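# Move glass vial onto window-side balance, close doors

## Task

Take the vial from the shelved bench by the door and carry it to the balance on the shelved bench by the window. Set it upright on the balance pan, then close every glass door of the balance. The task fails if the balance is tipped, shoved out of position or has too much weight put on its pan. It also fails if the vial reaches the floor, or breaks from a drop of more than a few centimetres or a hard knock. The parked cart, pedal bin and stool may be moved. At the end, release the vial and pull the robot away. The task fails if the robot falls or is left leaning.

## Robot and tools

ROBOT. A Hello Robot Stretch 3 with one arm. The base has two drive wheels, is 0.33 m long and 0.34 m wide, and cannot move sideways. A mast carries a lift, and the arm telescopes out to the robot's RIGHT, so the gripper is moved forward or back by driving the base. Spins happen about the point between the wheels, 0.05 m behind the front edge. With the arm pulled in and the wrist folded, a spin sweeps a 0.28 m radius; an unfolded level wrist reaches past that. Cameras: head_camera and nav_camera on the head (aimed with head_pan_rad and head_tilt_rad), wrist_camera on the gripper.

FRAMES. Base frame: origin on the floor between the drive wheels, x forward, y left, z up. hand_pose is reported in it, at the point where closed fingertips meet. The odometry frame is the base frame as it was at the start.

execute_actions takes "actions", a list run in order. Each action may hold "robot" (a command), "steps" (1 to 450 control steps at 30 per second; default 1) and "until" (only with steps; ends the action early when all its conditions hold). An action with only steps just waits. An empty list returns the current state and images. If any part is invalid or out of range, the whole call is rejected and nothing new runs.

A command may contain:
- "base": exactly one of {"translate_m": d}, an offset in metres along the robot's facing, forward positive, |d| at most 1; or {"rotate_rad": d}, an offset turn in radians, left (counter-clockwise seen from above) positive, |d| at most 3.2. Both are measured from where the base stands when that command begins.
- "joints": absolute targets by name, each a single number. Unnamed joints keep their previous target. lift_m 0 to 1.1 (arm height on mast, m); arm_m 0 to 0.52 (extension, m); wrist_yaw_rad -1.345 to 4.42 (0 along the arm, positive swings toward the front, 3.0 folded over the base); wrist_pitch_rad -1.57 to 0.451 (0 level, negative tips fingertips down); wrist_roll_rad -2.911 to 2.911; gripper_m -0.089 to 0.179 (larger is wider; actual fingertip gap is about 0.007 less when nearly shut, 0.025 less when wide, zero below 0.007); head_pan_rad -3.953 to 1.73 (0 ahead, positive left, -1.57 looks along the arm); head_tilt_rad -1.53 to 0.419 (negative looks down).
- "contact_limits": {"arm_m": effort percent, 1 to 100}; the arm halts with contact_stop once its motor effort hits that (negative when retracting). Lasts until arm_m's next command.
Instead of one command, "robot" can be a list of up to 8 commands run in sequence, including {"pause_s": s} (s at most 15). {"robot": {"stop": true}} brakes everything and clears the queue. Base and joint motions in one command start together and keep running across later actions; any new command takes over immediately and discards the rest of an old queue.

until: {"robot": {"status": "ended"}} waits for all motion and the queue to finish. Other fields take [op, value] with =, !=, <, <=, >, >=, e.g. "lift_m": [">", 0.3], or a status word such as "base_status": ["!=", "moving"]. {"any": {"status": "ended"}} fires when one motion ends. Avoid "=" on readings, since done means within tolerance.

zoom_image: "camera" (head_camera, nav_camera or wrist_camera) and "region" [x0, y0, x1, y1] in that camera's pixels from the top-left, at most 504 by 504. finished_scene: "scene", the current scene number; irreversible, so first wait until nothing moves.

RESULTS. base_status and joint_status read moving, done, off_target (stuck short, may still push), contact_stop (arm or lift pressed on something and went slack until re-commanded), time_out, stopped, not_commanded or torque_fault (wrist servo off for about 10 s; goals for it are refused). The base bracket shows distance moved versus goal, from wheel counts. Also: joint_goals, measured_speeds, motor_effort (percent, peak in brackets, noisy and offset), refusals, queue (idle, running, done, dropped, stopped), queue_left, on_its_own (goal changes, slack or off joints, base tilt warnings), base_odometry, base_tilt in degrees, lidar_m (12 sectors of 30 degrees, first straight ahead, counter-clockwise, at 0.17 m height, blind to glass), wrist_depth_mm and head_depth_mm (7x7 grids). Lines starting refused: or dropped: explain failures; replaced: is only informative.

SPEED. Full base speed (0.30 m/s, 1.9 rad/s) only with lift_m under 0.30, arm_m under 0.03 and wrist_yaw_rad over 2.54; otherwise 0.10 m/s and 0.63 rad/s.

GRIPPING. Close to a value below the object's width (lower grips harder, but the stall guard may weaken it so things slip). Open by at least 0.02 past the contact value. Neither reading nor done proves a grasp; check the cameras.

CAUTIONS. Fold or unfold the wrist only with lift_m 0.32 to 0.95, wrist_pitch_rad -0.4 and roll near 0; once folded the lift may go to 0.25. With yaw below -0.4 keep pitch at -0.5 or lower. Pushing against something rigid with the gripper above about 0.45 m can tip the robot, worse with a raised contact limit or a repeat push. Never drive while holding or pressing on something fixed. If snagged, reverse the last move in small steps; if tilted, free the gripper and drop lift_m to about 0.2. Lower the glass vial gently, keep it off the floor, and don't bump or load the balance. Loose objects may get nudged now and then. Everything keeps moving while you think.

Each tool is called after ">>>" as a command line: name --argument value for each argument, lists and objects as JSON in quotes; but a table of rows of numbers goes row by row, as --pt "numbers of a row", without its own name.

## Session

>>> execute_actions --actions '[]'

Scene clock: 0.00 s.
robot.base_odometry: x=+0.000 y=+0.000 heading=+0.000 (m, m, rad; robot's odometry frame)
robot.turned_by_wheels: +0.000 (rad since the last result)
robot.turned_by_imu: +0.000 (rad since the last result)
robot.base_tilt: forward=-1.9 right=+0.0 (deg)
robot.lidar_m: 1.58 1.36 1.29 1.33 1.78 1.76 2.02 1.47 1.40 1.52 1.77 2.16
robot.head_depth_mm: 1930 2164 2121 2093 1542 2113 2059 / 1931 2278 2261 2269 2244 2209 2039 / 1969 2395 2404 2403 2421 2405 2210 / 1979 2540 2523 2554 2532 2549 2190 / 1989 2696 2725 2703 2698 2681 2179 / 2013 2649 2693 2712 2747 2750 2176 / 2017 2330 2355 2399 2402 2443 2141
robot.base_status: not_commanded
robot.joint_positions: lift_m=+0.552 arm_m=-0.003 wrist_yaw_rad=+2.854 wrist_pitch_rad=-0.549 wrist_roll_rad=-0.009 gripper_m=+0.037 head_pan_rad=+0.003 head_tilt_rad=+0.005
robot.joint_goals: lift_m=+0.552 arm_m=-0.003 wrist_yaw_rad=+2.854 wrist_pitch_rad=-0.549 wrist_roll_rad=-0.009 gripper_m=+0.037 head_pan_rad=+0.003 head_tilt_rad=+0.005
robot.joint_status: lift_m=not_commanded arm_m=not_commanded wrist_yaw_rad=not_commanded wrist_pitch_rad=not_commanded wrist_roll_rad=not_commanded gripper_m=not_commanded head_pan_rad=not_commanded head_tilt_rad=not_commanded
robot.measured_speeds: translate_m=+0.000 rotate_rad=+0.000 lift_m=+0.000 arm_m=+0.000 wrist_yaw_rad=+0.000 wrist_pitch_rad=+0.000 wrist_roll_rad=+0.000 head_pan_rad=+0.000 head_tilt_rad=+0.000
robot: refusals=0 queue=idle queue_left=0
robot.motor_effort: left_wheel=+0 right_wheel=+0 lift_m=+26 arm_m=+1 wrist_yaw_rad=+0 wrist_pitch_rad=+7 wrist_roll_rad=+1 gripper_m=-1 head_pan_rad=-1 head_tilt_rad=+1 (%)
robot.hand_pose: x=+0.0372 y=+0.0554 z=+0.5364 quat_wxyz=(+0.287, +0.698, +0.094, +0.650) (m; robot's base frame)
robot.wrist_depth_mm: - - - - - - - / - - - - - - - / - - - - - - - / - - - - - - - / 866 - 896 913 904 916 944 / 739 730 - 761 792 785 793 / 636 644 671 666 656 675 702
pictures: head_camera (sideways: a quarter turn clockwise sets it upright), nav_camera (sideways: a quarter turn counterclockwise sets it upright), wrist_camera
Images, in order (width x height): head_camera 896x504, nav_camera 672x504, wrist_camera 644x364.

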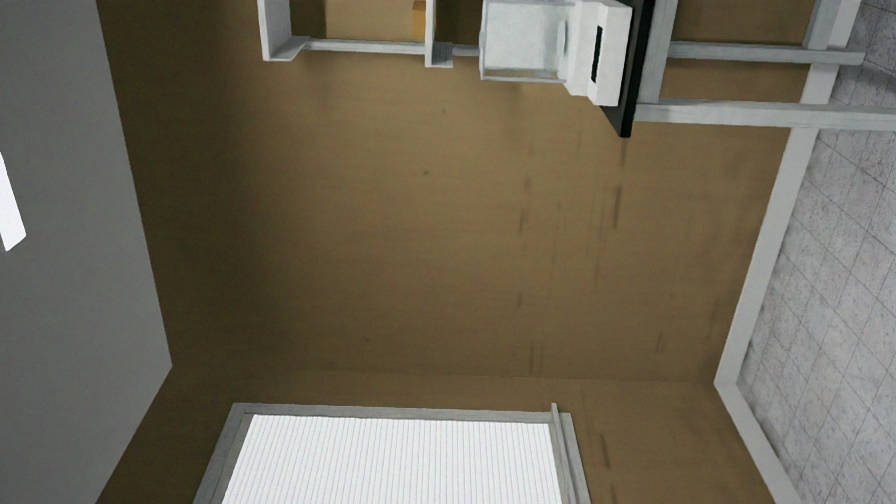

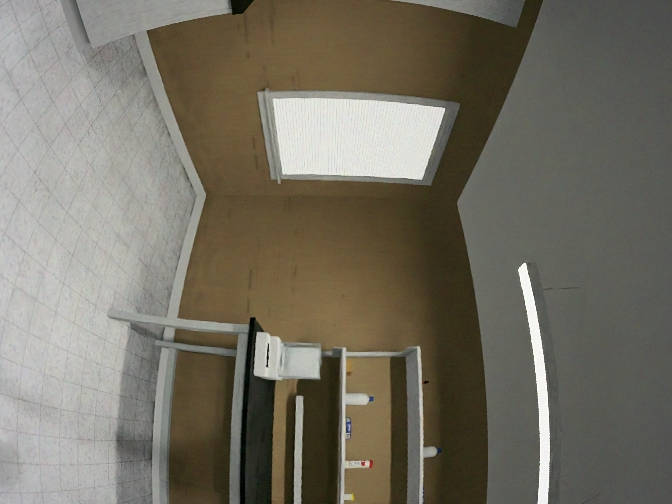

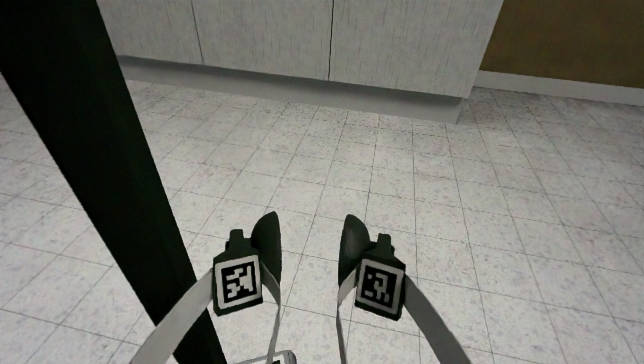

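>>> execute_actions --actions '[{"robot":{"joints":{"head_pan_rad":-0.5,"head_tilt_rad":-0.3}},"steps":100,"until":{"robot":{"status":"ended"}}}]'

>>> execute_actions --actions '[{"robot":{"joints":{"head_pan_rad":-1.9,"head_tilt_rad":-0.3}},"steps":100,"until":{"robot":{"status":"ended"}}}]'

>>> execute_actions --actions '[{"robot":{"joints":{"head_pan_rad":-3.3,"head_tilt_rad":-0.3}},"steps":100,"until":{"robot":{"status":"ended"}}}]'

Scene clock: 3.63 s.
robot.base_odometry: x=+0.000 y=+0.000 heading=+0.000 (m, m, rad; robot's odometry frame)
robot.turned_by_wheels: +0.000 (rad since the last result)
robot.turned_by_imu: +0.001 (rad since the last result)
robot.base_tilt: forward=-1.9 right=-0.1 (deg)
robot.lidar_m: 1.58 1.35 1.29 1.33 1.78 1.76 2.02 1.47 1.40 1.52 1.76 2.16
robot.head_depth_mm: 1935 2010 2111 1719 2384 1943 1515 / 1953 2029 2135 1698 2410 1902 1517 / 1967 2033 2146 2321 2400 1915 1505 / 1953 2026 2126 2355 2351 1907 1508 / 1977 2047 2146 2313 2419 1907 1499 / 1954 2036 1729 1613 2349 1830 1494 / 1962 2079 2210 2335 2449 1887 1484
robot.base_status: not_commanded
robot.joint_positions: lift_m=+0.552 arm_m=-0.003 wrist_yaw_rad=+2.854 wrist_pitch_rad=-0.549 wrist_roll_rad=-0.009 gripper_m=+0.037 head_pan_rad=-0.493 head_tilt_rad=-0.296
robot.joint_goals: lift_m=+0.552 arm_m=-0.003 wrist_yaw_rad=+2.854 wrist_pitch_rad=-0.549 wrist_roll_rad=-0.009 gripper_m=+0.037 head_pan_rad=-0.500 head_tilt_rad=-0.300
robot.joint_status: lift_m=not_commanded arm_m=not_commanded wrist_yaw_rad=not_commanded wrist_pitch_rad=not_commanded wrist_roll_rad=not_commanded gripper_m=not_commanded head_pan_rad=done head_tilt_rad=done
robot.measured_speeds: translate_m=+0.000 rotate_rad=+0.000 lift_m=+0.000 arm_m=+0.000 wrist_yaw_rad=+0.000 wrist_pitch_rad=+0.000 wrist_roll_rad=+0.000 head_pan_rad=+0.000 head_tilt_rad=+0.000
robot: refusals=0 queue=done queue_left=0
robot.motor_effort: left_wheel=+0(0) right_wheel=+0(0) lift_m=+26(26) arm_m=+0(0) wrist_yaw_rad=+0(0) wrist_pitch_rad=+7(7) wrist_roll_rad=+1(1) gripper_m=+1(0) head_pan_rad=-3(27) head_tilt_rad=-4(22) (%)
robot.hand_pose: x=+0.0372 y=+0.0554 z=+0.5364 quat_wxyz=(+0.287, +0.698, +0.094, +0.650) (m; robot's base frame)
robot.wrist_depth_mm: - - - - - - - / - - - - - - - / - - - - - - - / 999 - - - - - - / 846 - 929 898 916 932 945 / 711 739 - 745 801 791 795 / 637 654 671 662 676 674 700
pictures: head_camera (sideways: a quarter turn clockwise sets it upright), nav_camera (sideways: a quarter turn counterclockwise sets it upright), wrist_camera
camera_calibration (this result's frames):
head_camera: T_world_to_cam=[[-0.290018, 0.105924, -0.951141, 1.26059], [0.445108, 0.89475, -0.0360763, 0.0477852], [0.847212, -0.433823, -0.306642, 0.35411], [0, 0, 0, 1]] pos_world=[0.0443179, -0.0226616, 1.30931]
nav_camera: T_world_to_cam=[[0.245014, -0.100513, 0.964295, -1.2184], [-0.448597, -0.893491, 0.0208498, 0.032894], [0.859493, -0.437688, -0.264008, 0.295279], [0, 0, 0, 1]] pos_world=[0.0594916, 0.0361657, 1.25217]
wrist_camera: T_world_to_cam=[[0.957041, -0.282839, 0.0638335, -0.0632617], [-0.13162, -0.61994, -0.773531, 0.490641], [0.258358, 0.731899, -0.630535, 0.449282], [0, 0, 0, 1]] pos_world=[0.00904694, -0.0425541, 0.666852]
Images, in order (width x height): head_camera 896x504, nav_camera 672x504, wrist_camera 644x364.

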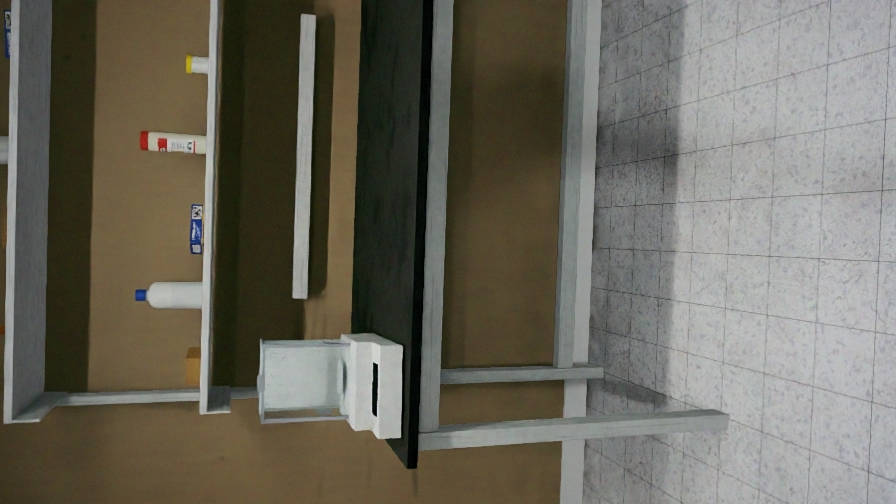

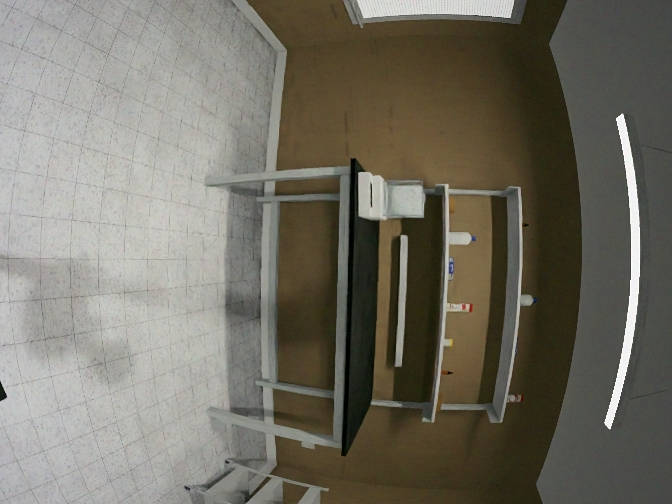

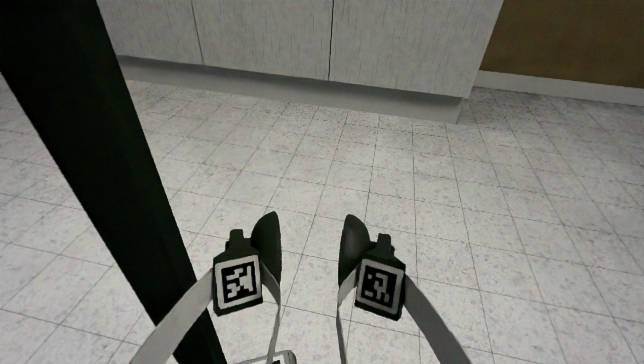

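Scene clock: 4.93 s.
robot.base_odometry: x=+0.000 y=+0.000 heading=+0.000 (m, m, rad; robot's odometry frame)
robot.turned_by_wheels: +0.000 (rad since the last result)
robot.turned_by_imu: +0.000 (rad since the last result)
robot.base_tilt: forward=-1.9 right=+0.0 (deg)
robot.lidar_m: 1.58 1.36 1.29 1.33 1.78 1.76 2.02 1.46 1.40 1.52 1.77 2.16
robot.head_depth_mm: 1157 1215 1283 1350 1435 1535 1514 / 1173 1236 1304 1386 1480 1570 1519 / 1581 1657 1353 1439 1509 1617 1505 / 1634 1737 1836 1944 2051 1909 1513 / 1664 1764 1866 1980 1717 1756 1498 / 1708 1792 1924 2041 1721 1765 1500 / 1730 1840 1985 2105 2202 1819 1483
robot.base_status: not_commanded
robot.joint_positions: lift_m=+0.552 arm_m=-0.003 wrist_yaw_rad=+2.854 wrist_pitch_rad=-0.549 wrist_roll_rad=-0.009 gripper_m=+0.037 head_pan_rad=-1.893 head_tilt_rad=-0.296
robot.joint_goals: lift_m=+0.552 arm_m=-0.003 wrist_yaw_rad=+2.854 wrist_pitch_rad=-0.549 wrist_roll_rad=-0.009 gripper_m=+0.037 head_pan_rad=-1.900 head_tilt_rad=-0.300
robot.joint_status: lift_m=not_commanded arm_m=not_commanded wrist_yaw_rad=not_commanded wrist_pitch_rad=not_commanded wrist_roll_rad=not_commanded gripper_m=not_commanded head_pan_rad=done head_tilt_rad=done
robot.measured_speeds: translate_m=+0.000 rotate_rad=+0.000 lift_m=+0.000 arm_m=+0.000 wrist_yaw_rad=+0.000 wrist_pitch_rad=+0.000 wrist_roll_rad=+0.000 head_pan_rad=+0.000 head_tilt_rad=+0.000
robot: refusals=0 queue=done queue_left=0
robot.motor_effort: left_wheel=+0(0) right_wheel=+1(0) lift_m=+26(26) arm_m=+0(0) wrist_yaw_rad=+0(0) wrist_pitch_rad=+7(7) wrist_roll_rad=+1(1) gripper_m=+0(1) head_pan_rad=-4(31) head_tilt_rad=-2(2) (%)
robot.hand_pose: x=+0.0372 y=+0.0554 z=+0.5364 quat_wxyz=(+0.287, +0.698, +0.094, +0.650) (m; robot's base frame)
robot.wrist_depth_mm: - - - - - - - / - - - - - - - / - - - - - - - / - - - - - - - / 842 - 915 884 926 925 946 / 745 726 - 771 794 792 808 / 641 647 669 662 664 683 685
pictures: head_camera (sideways: a quarter turn clockwise sets it upright), nav_camera (sideways: a quarter turn counterclockwise sets it upright), wrist_camera
camera_calibration (this result's frames):
head_camera: T_world_to_cam=[[0.0551701, 0.304041, -0.95106, 1.25838], [0.957387, -0.286547, -0.0360681, 0.0446495], [-0.283489, -0.908543, -0.306894, 0.361336], [0, 0, 0, 1]] pos_world=[-0.00973677, -0.0415154, 1.3093]
nav_camera: T_world_to_cam=[[-0.0574873, -0.258775, 0.964225, -1.21647], [-0.956738, 0.290202, 0.0208425, 0.0360031], [-0.285214, -0.921313, -0.264263, 0.302594], [0, 0, 0, 1]] pos_world=[0.0508184, -0.0464553, 1.25216]
wrist_camera: T_world_to_cam=[[0.957041, -0.282839, 0.0638335, -0.0632618], [-0.13162, -0.61994, -0.773531, 0.490641], [0.258358, 0.731899, -0.630535, 0.449282], [0, 0, 0, 1]] pos_world=[0.00904694, -0.0425541, 0.666852]
Images, in order (width x height): head_camera 896x504, nav_camera 672x504, wrist_camera 644x364.

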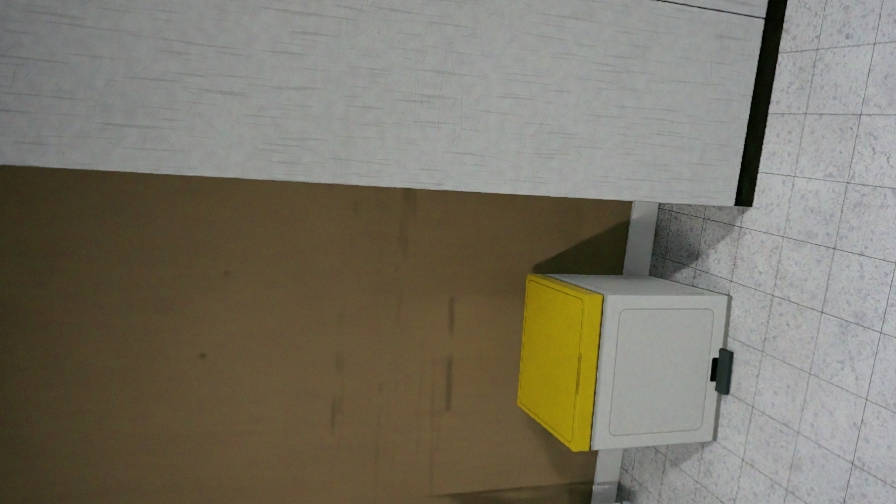

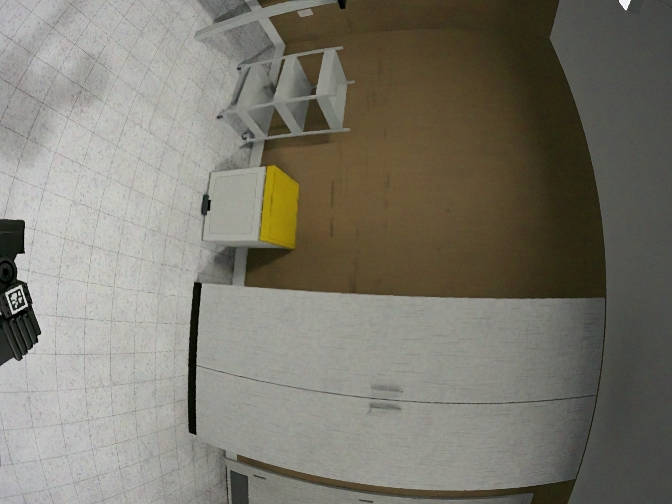

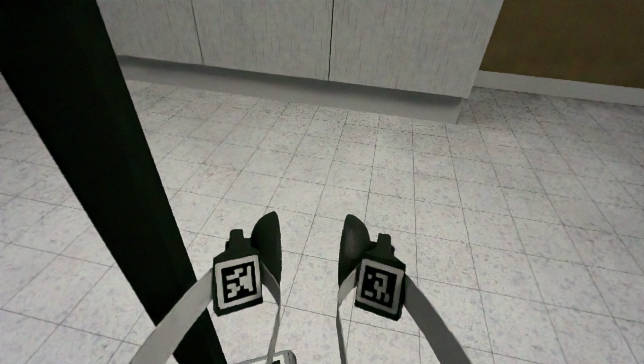

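Scene clock: 6.23 s.
robot.base_odometry: x=+0.000 y=+0.000 heading=+0.000 (m, m, rad; robot's odometry frame)
robot.turned_by_wheels: +0.000 (rad since the last result)
robot.turned_by_imu: +0.000 (rad since the last result)
robot.base_tilt: forward=-1.9 right=+0.0 (deg)
robot.lidar_m: 1.58 1.35 1.29 1.33 1.79 1.76 2.02 1.47 1.40 1.52 1.77 2.16
robot.head_depth_mm: 2071 2196 2272 1873 2461 1936 1535 / 2144 2246 2367 1953 2411 1922 1505 / 2173 2327 2443 1936 2476 1924 1499 / 2288 2401 2592 2287 2618 1900 1507 / 2371 2523 2667 2665 2594 1905 1492 / 2482 2636 2775 2946 2331 1892 1497 / 2508 2616 2771 2842 2571 1883 1485
robot.base_status: not_commanded
robot.joint_positions: lift_m=+0.552 arm_m=-0.003 wrist_yaw_rad=+2.854 wrist_pitch_rad=-0.549 wrist_roll_rad=-0.009 gripper_m=+0.037 head_pan_rad=-3.293 head_tilt_rad=-0.296
robot.joint_goals: lift_m=+0.552 arm_m=-0.003 wrist_yaw_rad=+2.854 wrist_pitch_rad=-0.549 wrist_roll_rad=-0.009 gripper_m=+0.037 head_pan_rad=-3.300 head_tilt_rad=-0.300
robot.joint_status: lift_m=not_commanded arm_m=not_commanded wrist_yaw_rad=not_commanded wrist_pitch_rad=not_commanded wrist_roll_rad=not_commanded gripper_m=not_commanded head_pan_rad=done head_tilt_rad=done
robot.measured_speeds: translate_m=+0.000 rotate_rad=+0.000 lift_m=+0.000 arm_m=+0.000 wrist_yaw_rad=+0.000 wrist_pitch_rad=+0.000 wrist_roll_rad=+0.000 head_pan_rad=+0.000 head_tilt_rad=+0.000
robot: refusals=0 queue=done queue_left=0
robot.motor_effort: left_wheel=+0(0) right_wheel=+0(0) lift_m=+26(26) arm_m=+0(0) wrist_yaw_rad=+1(1) wrist_pitch_rad=+7(7) wrist_roll_rad=+1(1) gripper_m=+0(1) head_pan_rad=-4(32) head_tilt_rad=-3(0) (%)
robot.hand_pose: x=+0.0372 y=+0.0554 z=+0.5364 quat_wxyz=(+0.287, +0.698, +0.094, +0.650) (m; robot's base frame)
robot.wrist_depth_mm: - - - - - - - / - - - - - - - / - - - - - - - / 996 - - - - - - / 853 - 873 914 897 907 936 / 726 724 - 755 792 797 794 / 629 651 675 671 673 692 690
pictures: head_camera (sideways: a quarter turn clockwise sets it upright), nav_camera (sideways: a quarter turn counterclockwise sets it upright), wrist_camera
camera_calibration (this result's frames):
head_camera: T_world_to_cam=[[0.309037, -0.00269603, -0.951046, 1.25681], [-0.119649, -0.992161, -0.0360667, 0.0512176], [-0.943494, 0.124937, -0.306937, 0.365419], [0, 0, 0, 1]] pos_world=[-0.0375034, 0.00855004, 1.30929]
nav_camera: T_world_to_cam=[[-0.264825, 0.0126735, 0.964213, -1.21518], [0.123362, 0.992143, 0.0208413, 0.0294161], [-0.956373, 0.124467, -0.264307, 0.306746], [0, 0, 0, 1]] pos_world=[-0.0320763, -0.051964, 1.25216]
wrist_camera: T_world_to_cam=[[0.957041, -0.282839, 0.0638335, -0.0632617], [-0.13162, -0.61994, -0.773531, 0.490641], [0.258358, 0.731899, -0.630535, 0.449282], [0, 0, 0, 1]] pos_world=[0.00904694, -0.0425541, 0.666852]
Images, in order (width x height): head_camera 896x504, nav_camera 672x504, wrist_camera 644x364.

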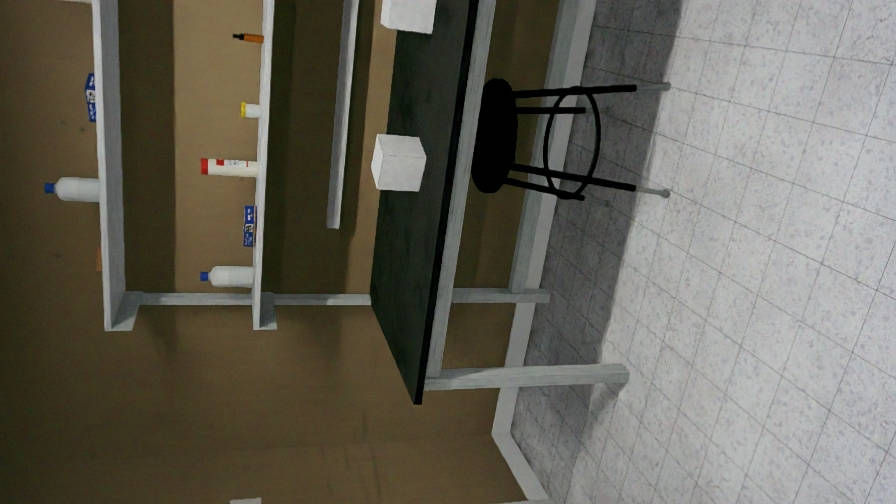

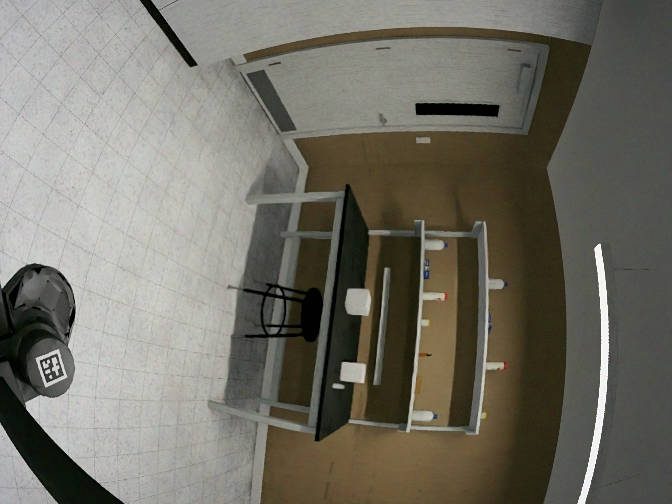

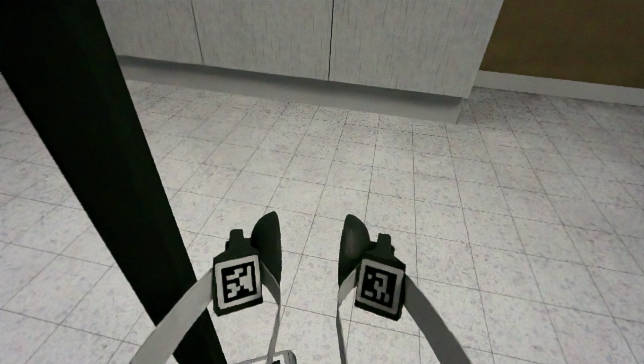

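>>> execute_actions --actions '[{"robot":{"joints":{"head_pan_rad":-3.7,"head_tilt_rad":-0.3,"lift_m":0.28}},"steps":100,"until":{"robot":{"status":"ended"}}}]'

Scene clock: 16.00 s.
robot.base_odometry: x=+0.000 y=+0.000 heading=+0.000 (m, m, rad; robot's odometry frame)
robot.turned_by_wheels: +0.000 (rad since the last result)
robot.turned_by_imu: +0.001 (rad since the last result)
robot.base_tilt: forward=-1.9 right=-0.1 (deg)
robot.lidar_m: 1.58 1.36 1.29 1.33 1.78 1.75 2.02 1.46 1.40 1.52 1.77 2.16
robot.head_depth_mm: 2157 2288 2433 2556 2646 1928 1514 / 2135 2280 2423 2544 2629 1928 1514 / 2119 2242 2398 1887 2478 1907 1510 / 2117 2254 2377 1972 2554 1922 1508 / 2116 2250 2384 2005 2431 1900 1505 / 2108 2236 2337 1906 2330 1888 1490 / 2081 2212 2350 1889 2432 1881 1490
robot.base_status: not_commanded
robot.joint_positions: lift_m=+0.280 arm_m=-0.003 wrist_yaw_rad=+2.854 wrist_pitch_rad=-0.550 wrist_roll_rad=-0.009 gripper_m=+0.037 head_pan_rad=-3.693 head_tilt_rad=-0.296
robot.joint_goals: lift_m=+0.280 arm_m=-0.003 wrist_yaw_rad=+2.854 wrist_pitch_rad=-0.550 wrist_roll_rad=-0.009 gripper_m=+0.037 head_pan_rad=-3.700 head_tilt_rad=-0.300
robot.joint_status: lift_m=done arm_m=not_commanded wrist_yaw_rad=not_commanded wrist_pitch_rad=not_commanded wrist_roll_rad=not_commanded gripper_m=not_commanded head_pan_rad=done head_tilt_rad=done
robot.measured_speeds: translate_m=+0.000 rotate_rad=+0.000 lift_m=+0.000 arm_m=+0.000 wrist_yaw_rad=+0.000 wrist_pitch_rad=+0.000 wrist_roll_rad=+0.000 head_pan_rad=+0.000 head_tilt_rad=+0.000
robot: refusals=0 queue=done queue_left=0
robot.motor_effort: left_wheel=+0(0) right_wheel=+1(0) lift_m=+22(26) arm_m=+0(0) wrist_yaw_rad=+0(1) wrist_pitch_rad=+8(8) wrist_roll_rad=+1(1) gripper_m=+0(1) head_pan_rad=-3(24) head_tilt_rad=-2(1) (%)
robot.hand_pose: x=+0.0371 y=+0.0552 z=+0.2645 quat_wxyz=(+0.287, +0.698, +0.094, +0.650) (m; robot's base frame)
robot.wrist_depth_mm: - - - - - - - / - - - - - - - / 710 750 789 817 826 857 889 / 597 - 622 644 653 675 689 / 501 - 538 532 544 553 548 / 452 - - 450 465 467 475 / - - - 397 402 401 406
pictures: head_camera (sideways: a quarter turn clockwise sets it upright), nav_camera (sideways: a quarter turn counterclockwise sets it upright), wrist_camera
camera_calibration (this result's frames):
head_camera: T_world_to_cam=[[0.283584, -0.12287, -0.951043, 1.25696], [-0.496683, -0.867182, -0.0360664, 0.0535171], [-0.820296, 0.482595, -0.306946, 0.364678], [0, 0, 0, 1]] pos_world=[-0.0307286, 0.02486, 1.30929]
nav_camera: T_world_to_cam=[[-0.238977, 0.114837, 0.964211, -1.21534], [0.500097, 0.865719, 0.020841, 0.0271184], [-0.832342, 0.487179, -0.264316, 0.306001], [0, 0, 0, 1]] pos_world=[-0.0493024, -0.0329884, 1.25216]
wrist_camera: T_world_to_cam=[[0.957054, -0.282794, 0.0638334, -0.0459069], [-0.131787, -0.620502, -0.773052, 0.280134], [0.258223, 0.73144, -0.631123, 0.278099], [0, 0, 0, 1]] pos_world=[0.00904191, -0.0425714, 0.395003]
Images, in order (width x height): head_camera 896x504, nav_camera 672x504, wrist_camera 644x364.

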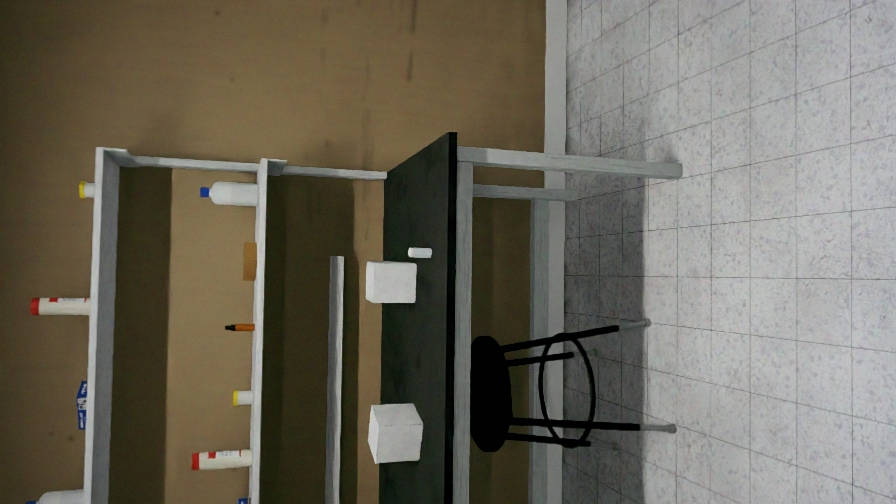

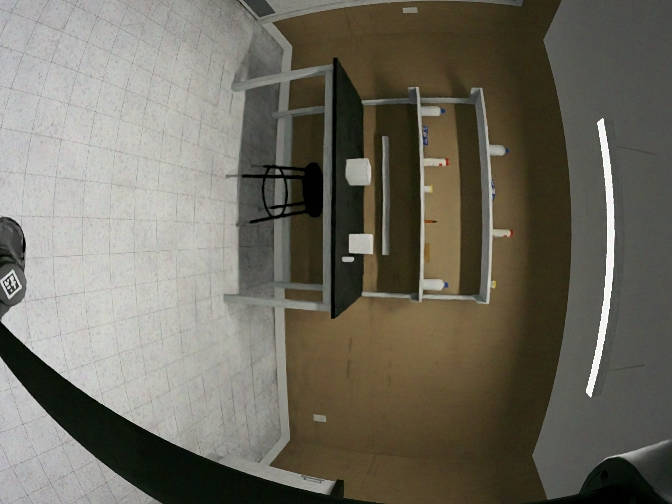

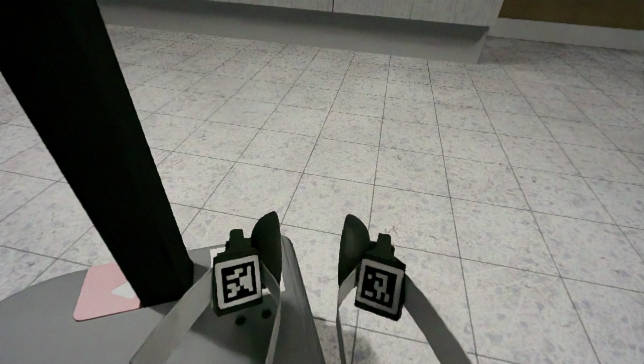

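>>> execute_actions --actions '[{"robot":[{"base":{"rotate_rad":0.131},"joints":{"head_pan_rad":-1.0,"head_tilt_rad":-0.5}},{"base":{"translate_m":0.9}},{"base":{"translate_m":0.71}},{"base":{"rotate_rad":-0.631}}],"steps":450,"until":{"robot":{"status":"ended"}}}]'

Scene clock: 31.40 s.
robot.base_odometry: x=+1.596 y=+0.210 heading=-0.500 (m, m, rad; robot's odometry frame)
robot.turned_by_wheels: -0.500 (rad since the last result)
robot.turned_by_imu: -0.509 (rad since the last result)
robot.base_tilt: forward=-1.9 right=-0.1 (deg)
robot.lidar_m: 0.97 1.00 1.01 0.96 0.99 0.98 1.35 3.39 2.48 1.87 0.49 0.96
robot.head_depth_mm: 2340 2521 1189 867 1950 1560 1304 / 1782 2169 1179 687 1759 1558 1298 / 1643 1853 1172 647 579 676 1205 / 1455 1547 1088 612 621 1469 1230 / 1276 723 745 640 672 1545 1285 / 1130 656 690 670 1521 1505 1288 / 1034 1061 1106 775 1361 1411 1290
robot.base_status: done (rotate_rad -0.6309 of -0.6310)
robot.joint_positions: lift_m=+0.280 arm_m=-0.003 wrist_yaw_rad=+2.854 wrist_pitch_rad=-0.550 wrist_roll_rad=-0.009 gripper_m=+0.037 head_pan_rad=-1.007 head_tilt_rad=-0.494
robot.joint_goals: lift_m=+0.280 arm_m=-0.003 wrist_yaw_rad=+2.854 wrist_pitch_rad=-0.550 wrist_roll_rad=-0.009 gripper_m=+0.037 head_pan_rad=-1.000 head_tilt_rad=-0.500
robot.joint_status: lift_m=done arm_m=not_commanded wrist_yaw_rad=not_commanded wrist_pitch_rad=not_commanded wrist_roll_rad=not_commanded gripper_m=not_commanded head_pan_rad=done head_tilt_rad=done
robot.measured_speeds: translate_m=+0.000 rotate_rad=+0.000 lift_m=+0.000 arm_m=+0.000 wrist_yaw_rad=+0.000 wrist_pitch_rad=+0.000 wrist_roll_rad=+0.000 head_pan_rad=+0.000 head_tilt_rad=+0.000
robot: refusals=0 queue=done queue_left=0
robot.motor_effort: left_wheel=+1(8) right_wheel=-1(7) lift_m=+22(22) arm_m=+0(0) wrist_yaw_rad=+1(0) wrist_pitch_rad=+8(8) wrist_roll_rad=+1(1) gripper_m=+0(0) head_pan_rad=+3(30) head_tilt_rad=-3(24) (%)
robot.hand_pose: x=+0.0371 y=+0.0552 z=+0.2644 quat_wxyz=(+0.287, +0.698, +0.094, +0.649) (m; robot's base frame)
robot.wrist_depth_mm: - 846 898 996 - - 833 / - 901 986 - - - 850 / 705 767 786 821 834 843 828 / 600 - 622 637 658 667 674 / 502 - 531 539 541 556 550 / 450 - - 448 461 466 475 / - - - 395 396 406 408
pictures: head_camera (sideways: a quarter turn clockwise sets it upright), nav_camera (sideways: a quarter turn counterclockwise sets it upright), wrist_camera
camera_calibration (this result's frames):
head_camera: T_world_to_cam=[[-0.297371, 0.388171, -0.872292, 1.15775], [0.824129, 0.565647, -0.0292388, 0.036563], [0.482059, -0.727576, -0.48811, 0.592487], [0, 0, 0, 1]] pos_world=[0.0285338, -0.0390057, 1.30016]
nav_camera: T_world_to_cam=[[0.262675, -0.364215, 0.893504, -1.12611], [-0.828113, -0.56036, 0.0150335, 0.0427859], [0.495209, -0.743871, -0.448804, 0.537993], [0, 0, 0, 1]] pos_world=[0.0648126, 0.0140273, 1.24699]
wrist_camera: T_world_to_cam=[[0.957059, -0.282776, 0.0638334, -0.0459051], [-0.13185, -0.620715, -0.77287, 0.280016], [0.258172, 0.731266, -0.631345, 0.278164], [0, 0, 0, 1]] pos_world=[0.00903998, -0.0425828, 0.394964]
Images, in order (width x height): head_camera 896x504, nav_camera 672x504, wrist_camera 644x364.

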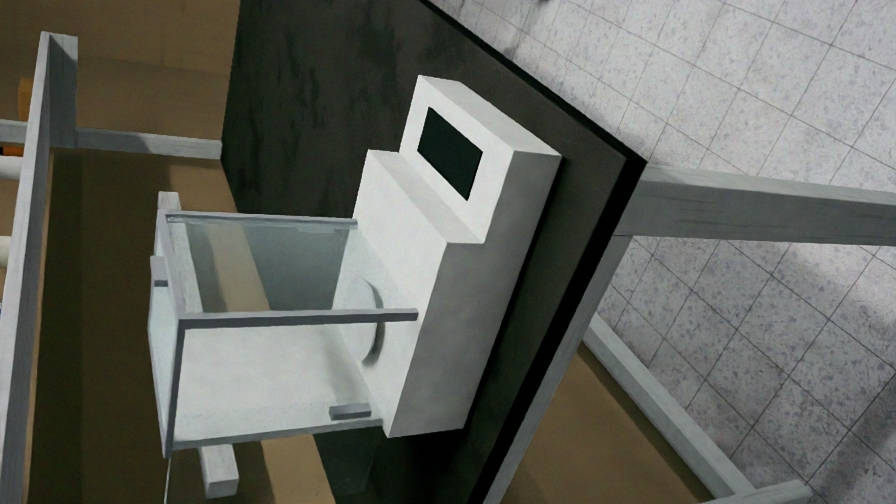

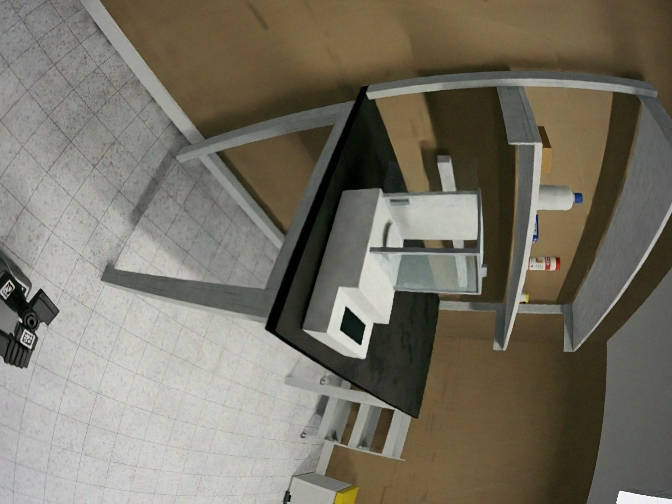

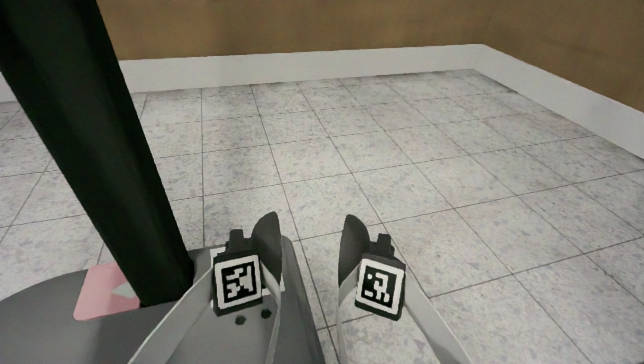

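>>> zoom_image --camera "head_camera" --region '[120, 170, 480, 504]'

Region (120, 170, 480, 504) of head_camera's 896x504 image, scaled by 1.400, with more detail than that image has; it fills the top 468 rows of this view, and the rest is white.

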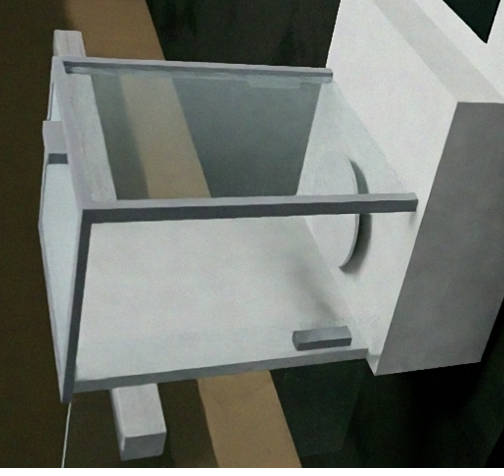

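>>> execute_actions --actions '[{"robot":{"base":{"rotate_rad":0.335},"joints":{"head_pan_rad":-1.6,"head_tilt_rad":-0.75}},"steps":100,"until":{"robot":{"base_status":["!=","moving"]}}},{"robot":{"base":{"translate_m":-1.0}},"steps":300,"until":{"robot":{"translate_m":["<",-0.7]}}},{"robot":{"base":{"translate_m":-1.0}},"steps":300,"until":{"robot":{"translate_m":["<",-0.6]}}},{"robot":{"base":{"translate_m":-1.0}},"steps":300,"until":{"robot":{"translate_m":["<",-0.5]}}},{"robot":[{"base":{"translate_m":-0.98}},{"base":{"rotate_rad":-1.898}},{"joints":{"lift_m":0.85,"wrist_pitch_rad":-0.4}}],"steps":450,"until":{"robot":{"status":"ended"}}}]'

Scene clock: 62.80 s.
robot.base_odometry: x=-1.163 y=+0.670 heading=-2.063 (m, m, rad; robot's odometry frame)
robot.turned_by_wheels: -1.563 (rad since the last result)
robot.turned_by_imu: -1.559 (rad since the last result)
robot.base_tilt: forward=-1.8 right=+0.0 (deg)
robot.lidar_m: 1.88 1.55 2.29 2.88 1.77 1.30 1.26 1.61 0.48 1.03 0.59 0.64
robot.head_depth_mm: 953 1073 951 756 629 - 1101 / 972 1100 949 755 630 - 1113 / 974 1105 944 756 629 1383 - / 973 1101 756 753 628 - - / 982 1100 765 754 628 - 1129 / 973 1105 938 751 628 1290 1146 / 975 1098 938 752 626 1321 1148
robot.base_status: done (rotate_rad -1.8979 of -1.8980)
robot.joint_positions: lift_m=+0.850 arm_m=-0.003 wrist_yaw_rad=+2.854 wrist_pitch_rad=-0.422 wrist_roll_rad=-0.009 gripper_m=+0.037 head_pan_rad=-1.593 head_tilt_rad=-0.741
robot.joint_goals: lift_m=+0.850 arm_m=-0.003 wrist_yaw_rad=+2.854 wrist_pitch_rad=-0.400 wrist_roll_rad=-0.009 gripper_m=+0.037 head_pan_rad=-1.600 head_tilt_rad=-0.750
robot.joint_status: lift_m=done arm_m=not_commanded wrist_yaw_rad=not_commanded wrist_pitch_rad=done wrist_roll_rad=not_commanded gripper_m=not_commanded head_pan_rad=done head_tilt_rad=done
robot.measured_speeds: translate_m=+0.000 rotate_rad=+0.000 lift_m=+0.000 arm_m=+0.000 wrist_yaw_rad=+0.000 wrist_pitch_rad=+0.000 wrist_roll_rad=+0.000 head_pan_rad=+0.000 head_tilt_rad=+0.000
robot: refusals=0 queue=done queue_left=0
robot.motor_effort: left_wheel=+2(8) right_wheel=-1(7) lift_m=+29(30) arm_m=+0(0) wrist_yaw_rad=+0(0) wrist_pitch_rad=+13(15) wrist_roll_rad=+1(1) gripper_m=+0(0) head_pan_rad=-2(30) head_tilt_rad=-5(24) (%)
robot.hand_pose: x=+0.0422 y=+0.0725 z=+0.8617 quat_wxyz=(+0.246, +0.702, +0.049, +0.667) (m; robot's base frame)
robot.wrist_depth_mm: - - - - - - - / - - - - - - - / - - - - - - - / - - - - - - - / - - - - - - - / - - - - - - - / - 974 - - - - -
pictures: head_camera (sideways: a quarter turn clockwise sets it upright), nav_camera (sideways: a quarter turn counterclockwise sets it upright), wrist_camera
camera_calibration (this result's frames):
head_camera: T_world_to_cam=[[-0.0284497, 0.686255, -0.726804, 0.966438], [0.999593, 0.0211493, -0.0191582, 0.022361], [0.002224, -0.727053, -0.686577, 0.853607], [0, 0, 0, 1]] pos_world=[0.00324451, -0.0430785, 1.28891]
nav_camera: T_world_to_cam=[[0.0126613, -0.653461, 0.756854, -0.946413], [-0.999912, -0.011271, 0.00699607, 0.0543012], [0.00395882, -0.756876, -0.653547, 0.807364], [0, 0, 0, 1]] pos_world=[0.063083, -0.00675752, 1.24357]
wrist_camera: T_world_to_cam=[[0.954773, -0.290515, 0.0633191, -0.0829196], [-0.102274, -0.520838, -0.847507, 0.808932], [0.279193, 0.802701, -0.526994, 0.545313], [0, 0, 0, 1]] pos_world=[0.00965434, -0.0404899, 0.978203]
Images, in order (width x height): head_camera 896x504, nav_camera 672x504, wrist_camera 644x364.

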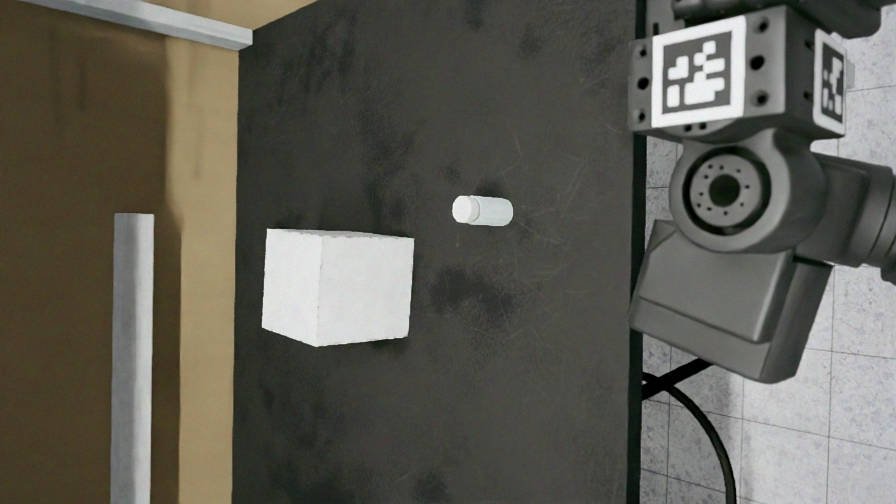

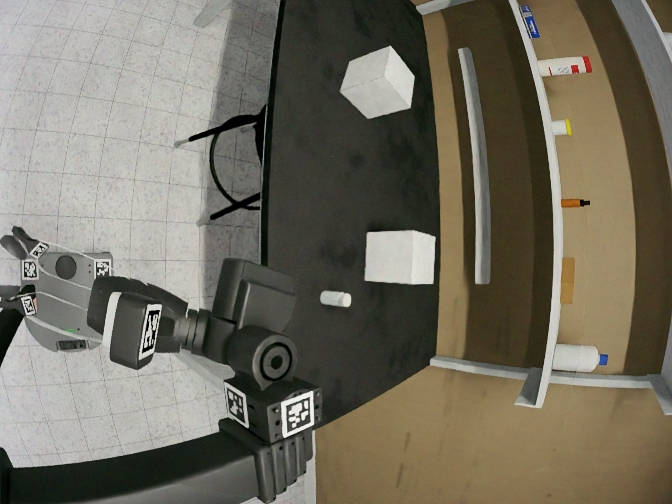

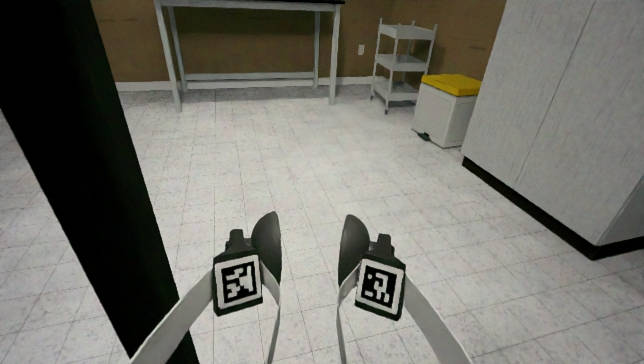

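>>> execute_actions --actions '[{"robot":[{"joints":{"wrist_yaw_rad":0.0,"wrist_roll_rad":0,"gripper_m":0.11}},{"joints":{"wrist_pitch_rad":-0.2,"lift_m":0.76}}],"steps":450,"until":{"robot":{"status":"ended"}}}]'

Scene clock: 70.33 s.
robot.base_odometry: x=-1.163 y=+0.670 heading=-2.063 (m, m, rad; robot's odometry frame)
robot.turned_by_wheels: +0.000 (rad since the last result)
robot.turned_by_imu: +0.001 (rad since the last result)
robot.base_tilt: forward=-1.8 right=+0.0 (deg)
robot.lidar_m: 1.88 1.55 2.29 2.87 1.76 1.30 1.26 1.61 0.48 1.04 0.59 0.65
robot.head_depth_mm: 954 1077 948 755 629 1277 - / 968 1102 945 755 630 1337 - / 976 1105 942 757 628 1339 - / 975 1098 756 751 629 - 1151 / 976 1101 764 755 628 1311 1152 / 974 1098 939 752 627 1287 1147 / 969 1098 934 753 627 1318 1144
robot.base_status: done (rotate_rad -1.8979 of -1.8980)
robot.joint_positions: lift_m=+0.760 arm_m=-0.003 wrist_yaw_rad=+0.003 wrist_pitch_rad=-0.224 wrist_roll_rad=-0.005 gripper_m=+0.110 head_pan_rad=-1.593 head_tilt_rad=-0.741
robot.joint_goals: lift_m=+0.760 arm_m=-0.003 wrist_yaw_rad=+0.000 wrist_pitch_rad=-0.200 wrist_roll_rad=+0.000 gripper_m=+0.110 head_pan_rad=-1.600 head_tilt_rad=-0.750
robot.joint_status: lift_m=done arm_m=not_commanded wrist_yaw_rad=done wrist_pitch_rad=done wrist_roll_rad=done gripper_m=done head_pan_rad=done head_tilt_rad=done
robot.measured_speeds: translate_m=+0.000 rotate_rad=+0.000 lift_m=+0.000 arm_m=+0.000 wrist_yaw_rad=+0.000 wrist_pitch_rad=+0.000 wrist_roll_rad=+0.000 head_pan_rad=+0.000 head_tilt_rad=+0.000
robot: refusals=0 queue=done queue_left=0
robot.motor_effort: left_wheel=+2(1) right_wheel=-1(1) lift_m=+22(29) arm_m=+0(0) wrist_yaw_rad=-2(3) wrist_pitch_rad=+14(16) wrist_roll_rad=+3(5) gripper_m=+0(83) head_pan_rad=-3(3) head_tilt_rad=-4(5) (%)
robot.hand_pose: x=-0.0208 y=-0.3867 z=+0.8185 quat_wxyz=(+0.705, +0.081, -0.700, -0.078) (m; robot's base frame)
robot.wrist_depth_mm: 793 824 819 807 807 822 835 / 886 874 774 858 861 851 880 / 676 716 420 604 830 918 907 / 391 406 419 407 454 471 988 / 282 302 292 283 324 314 320 / 217 230 224 227 231 239 239 / 184 175 181 184 186 189 192
pictures: head_camera (sideways: a quarter turn clockwise sets it upright), nav_camera (sideways: a quarter turn counterclockwise sets it upright), wrist_camera
camera_calibration (this result's frames):
head_camera: T_world_to_cam=[[-0.0284494, 0.686255, -0.726804, 0.966438], [0.999593, 0.021149, -0.0191582, 0.022361], [0.00222374, -0.727053, -0.686577, 0.853606], [0, 0, 0, 1]] pos_world=[0.00324449, -0.0430785, 1.28891]
nav_camera: T_world_to_cam=[[0.012661, -0.653461, 0.756854, -0.946413], [-0.999912, -0.0112706, 0.00699607, 0.0543012], [0.00395855, -0.756876, -0.653546, 0.807364], [0, 0, 0, 1]] pos_world=[0.063083, -0.00675754, 1.24357]
wrist_camera: T_world_to_cam=[[-0.99823, 0.0180436, 0.0566761, -0.069245], [-0.0467256, 0.351706, -0.934943, 0.936784], [-0.0368031, -0.935936, -0.350241, 0.0851298], [0, 0, 0, 1]] pos_world=[-0.0222175, -0.248547, 0.90958]
Images, in order (width x height): head_camera 896x504, nav_camera 672x504, wrist_camera 644x364.

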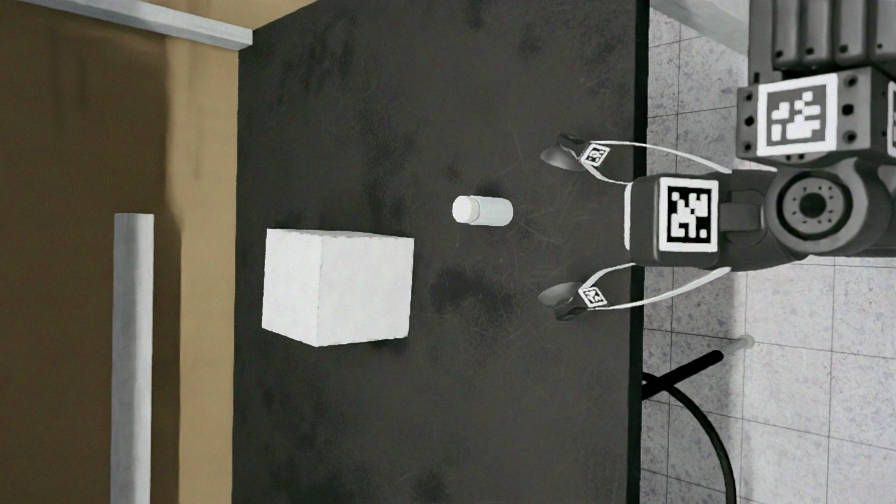

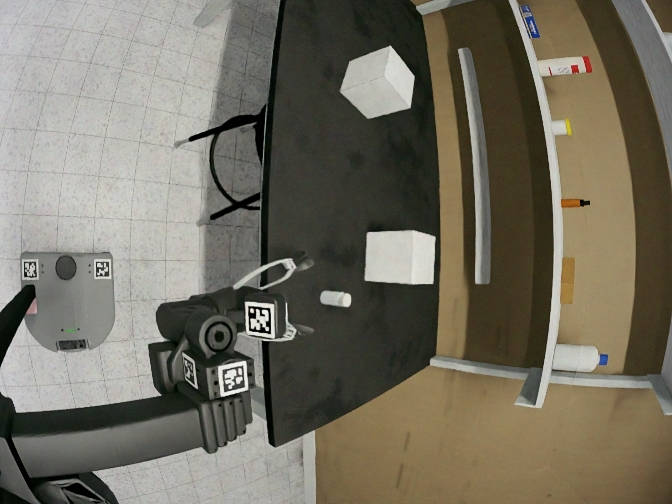

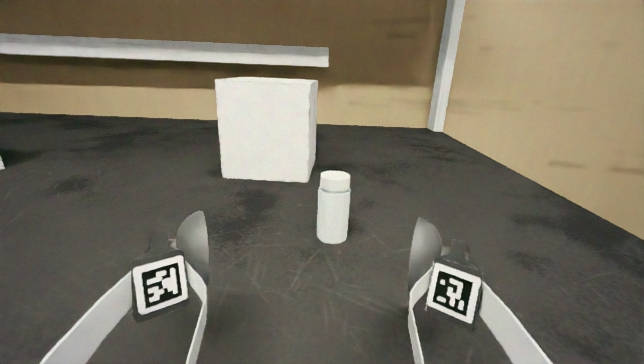

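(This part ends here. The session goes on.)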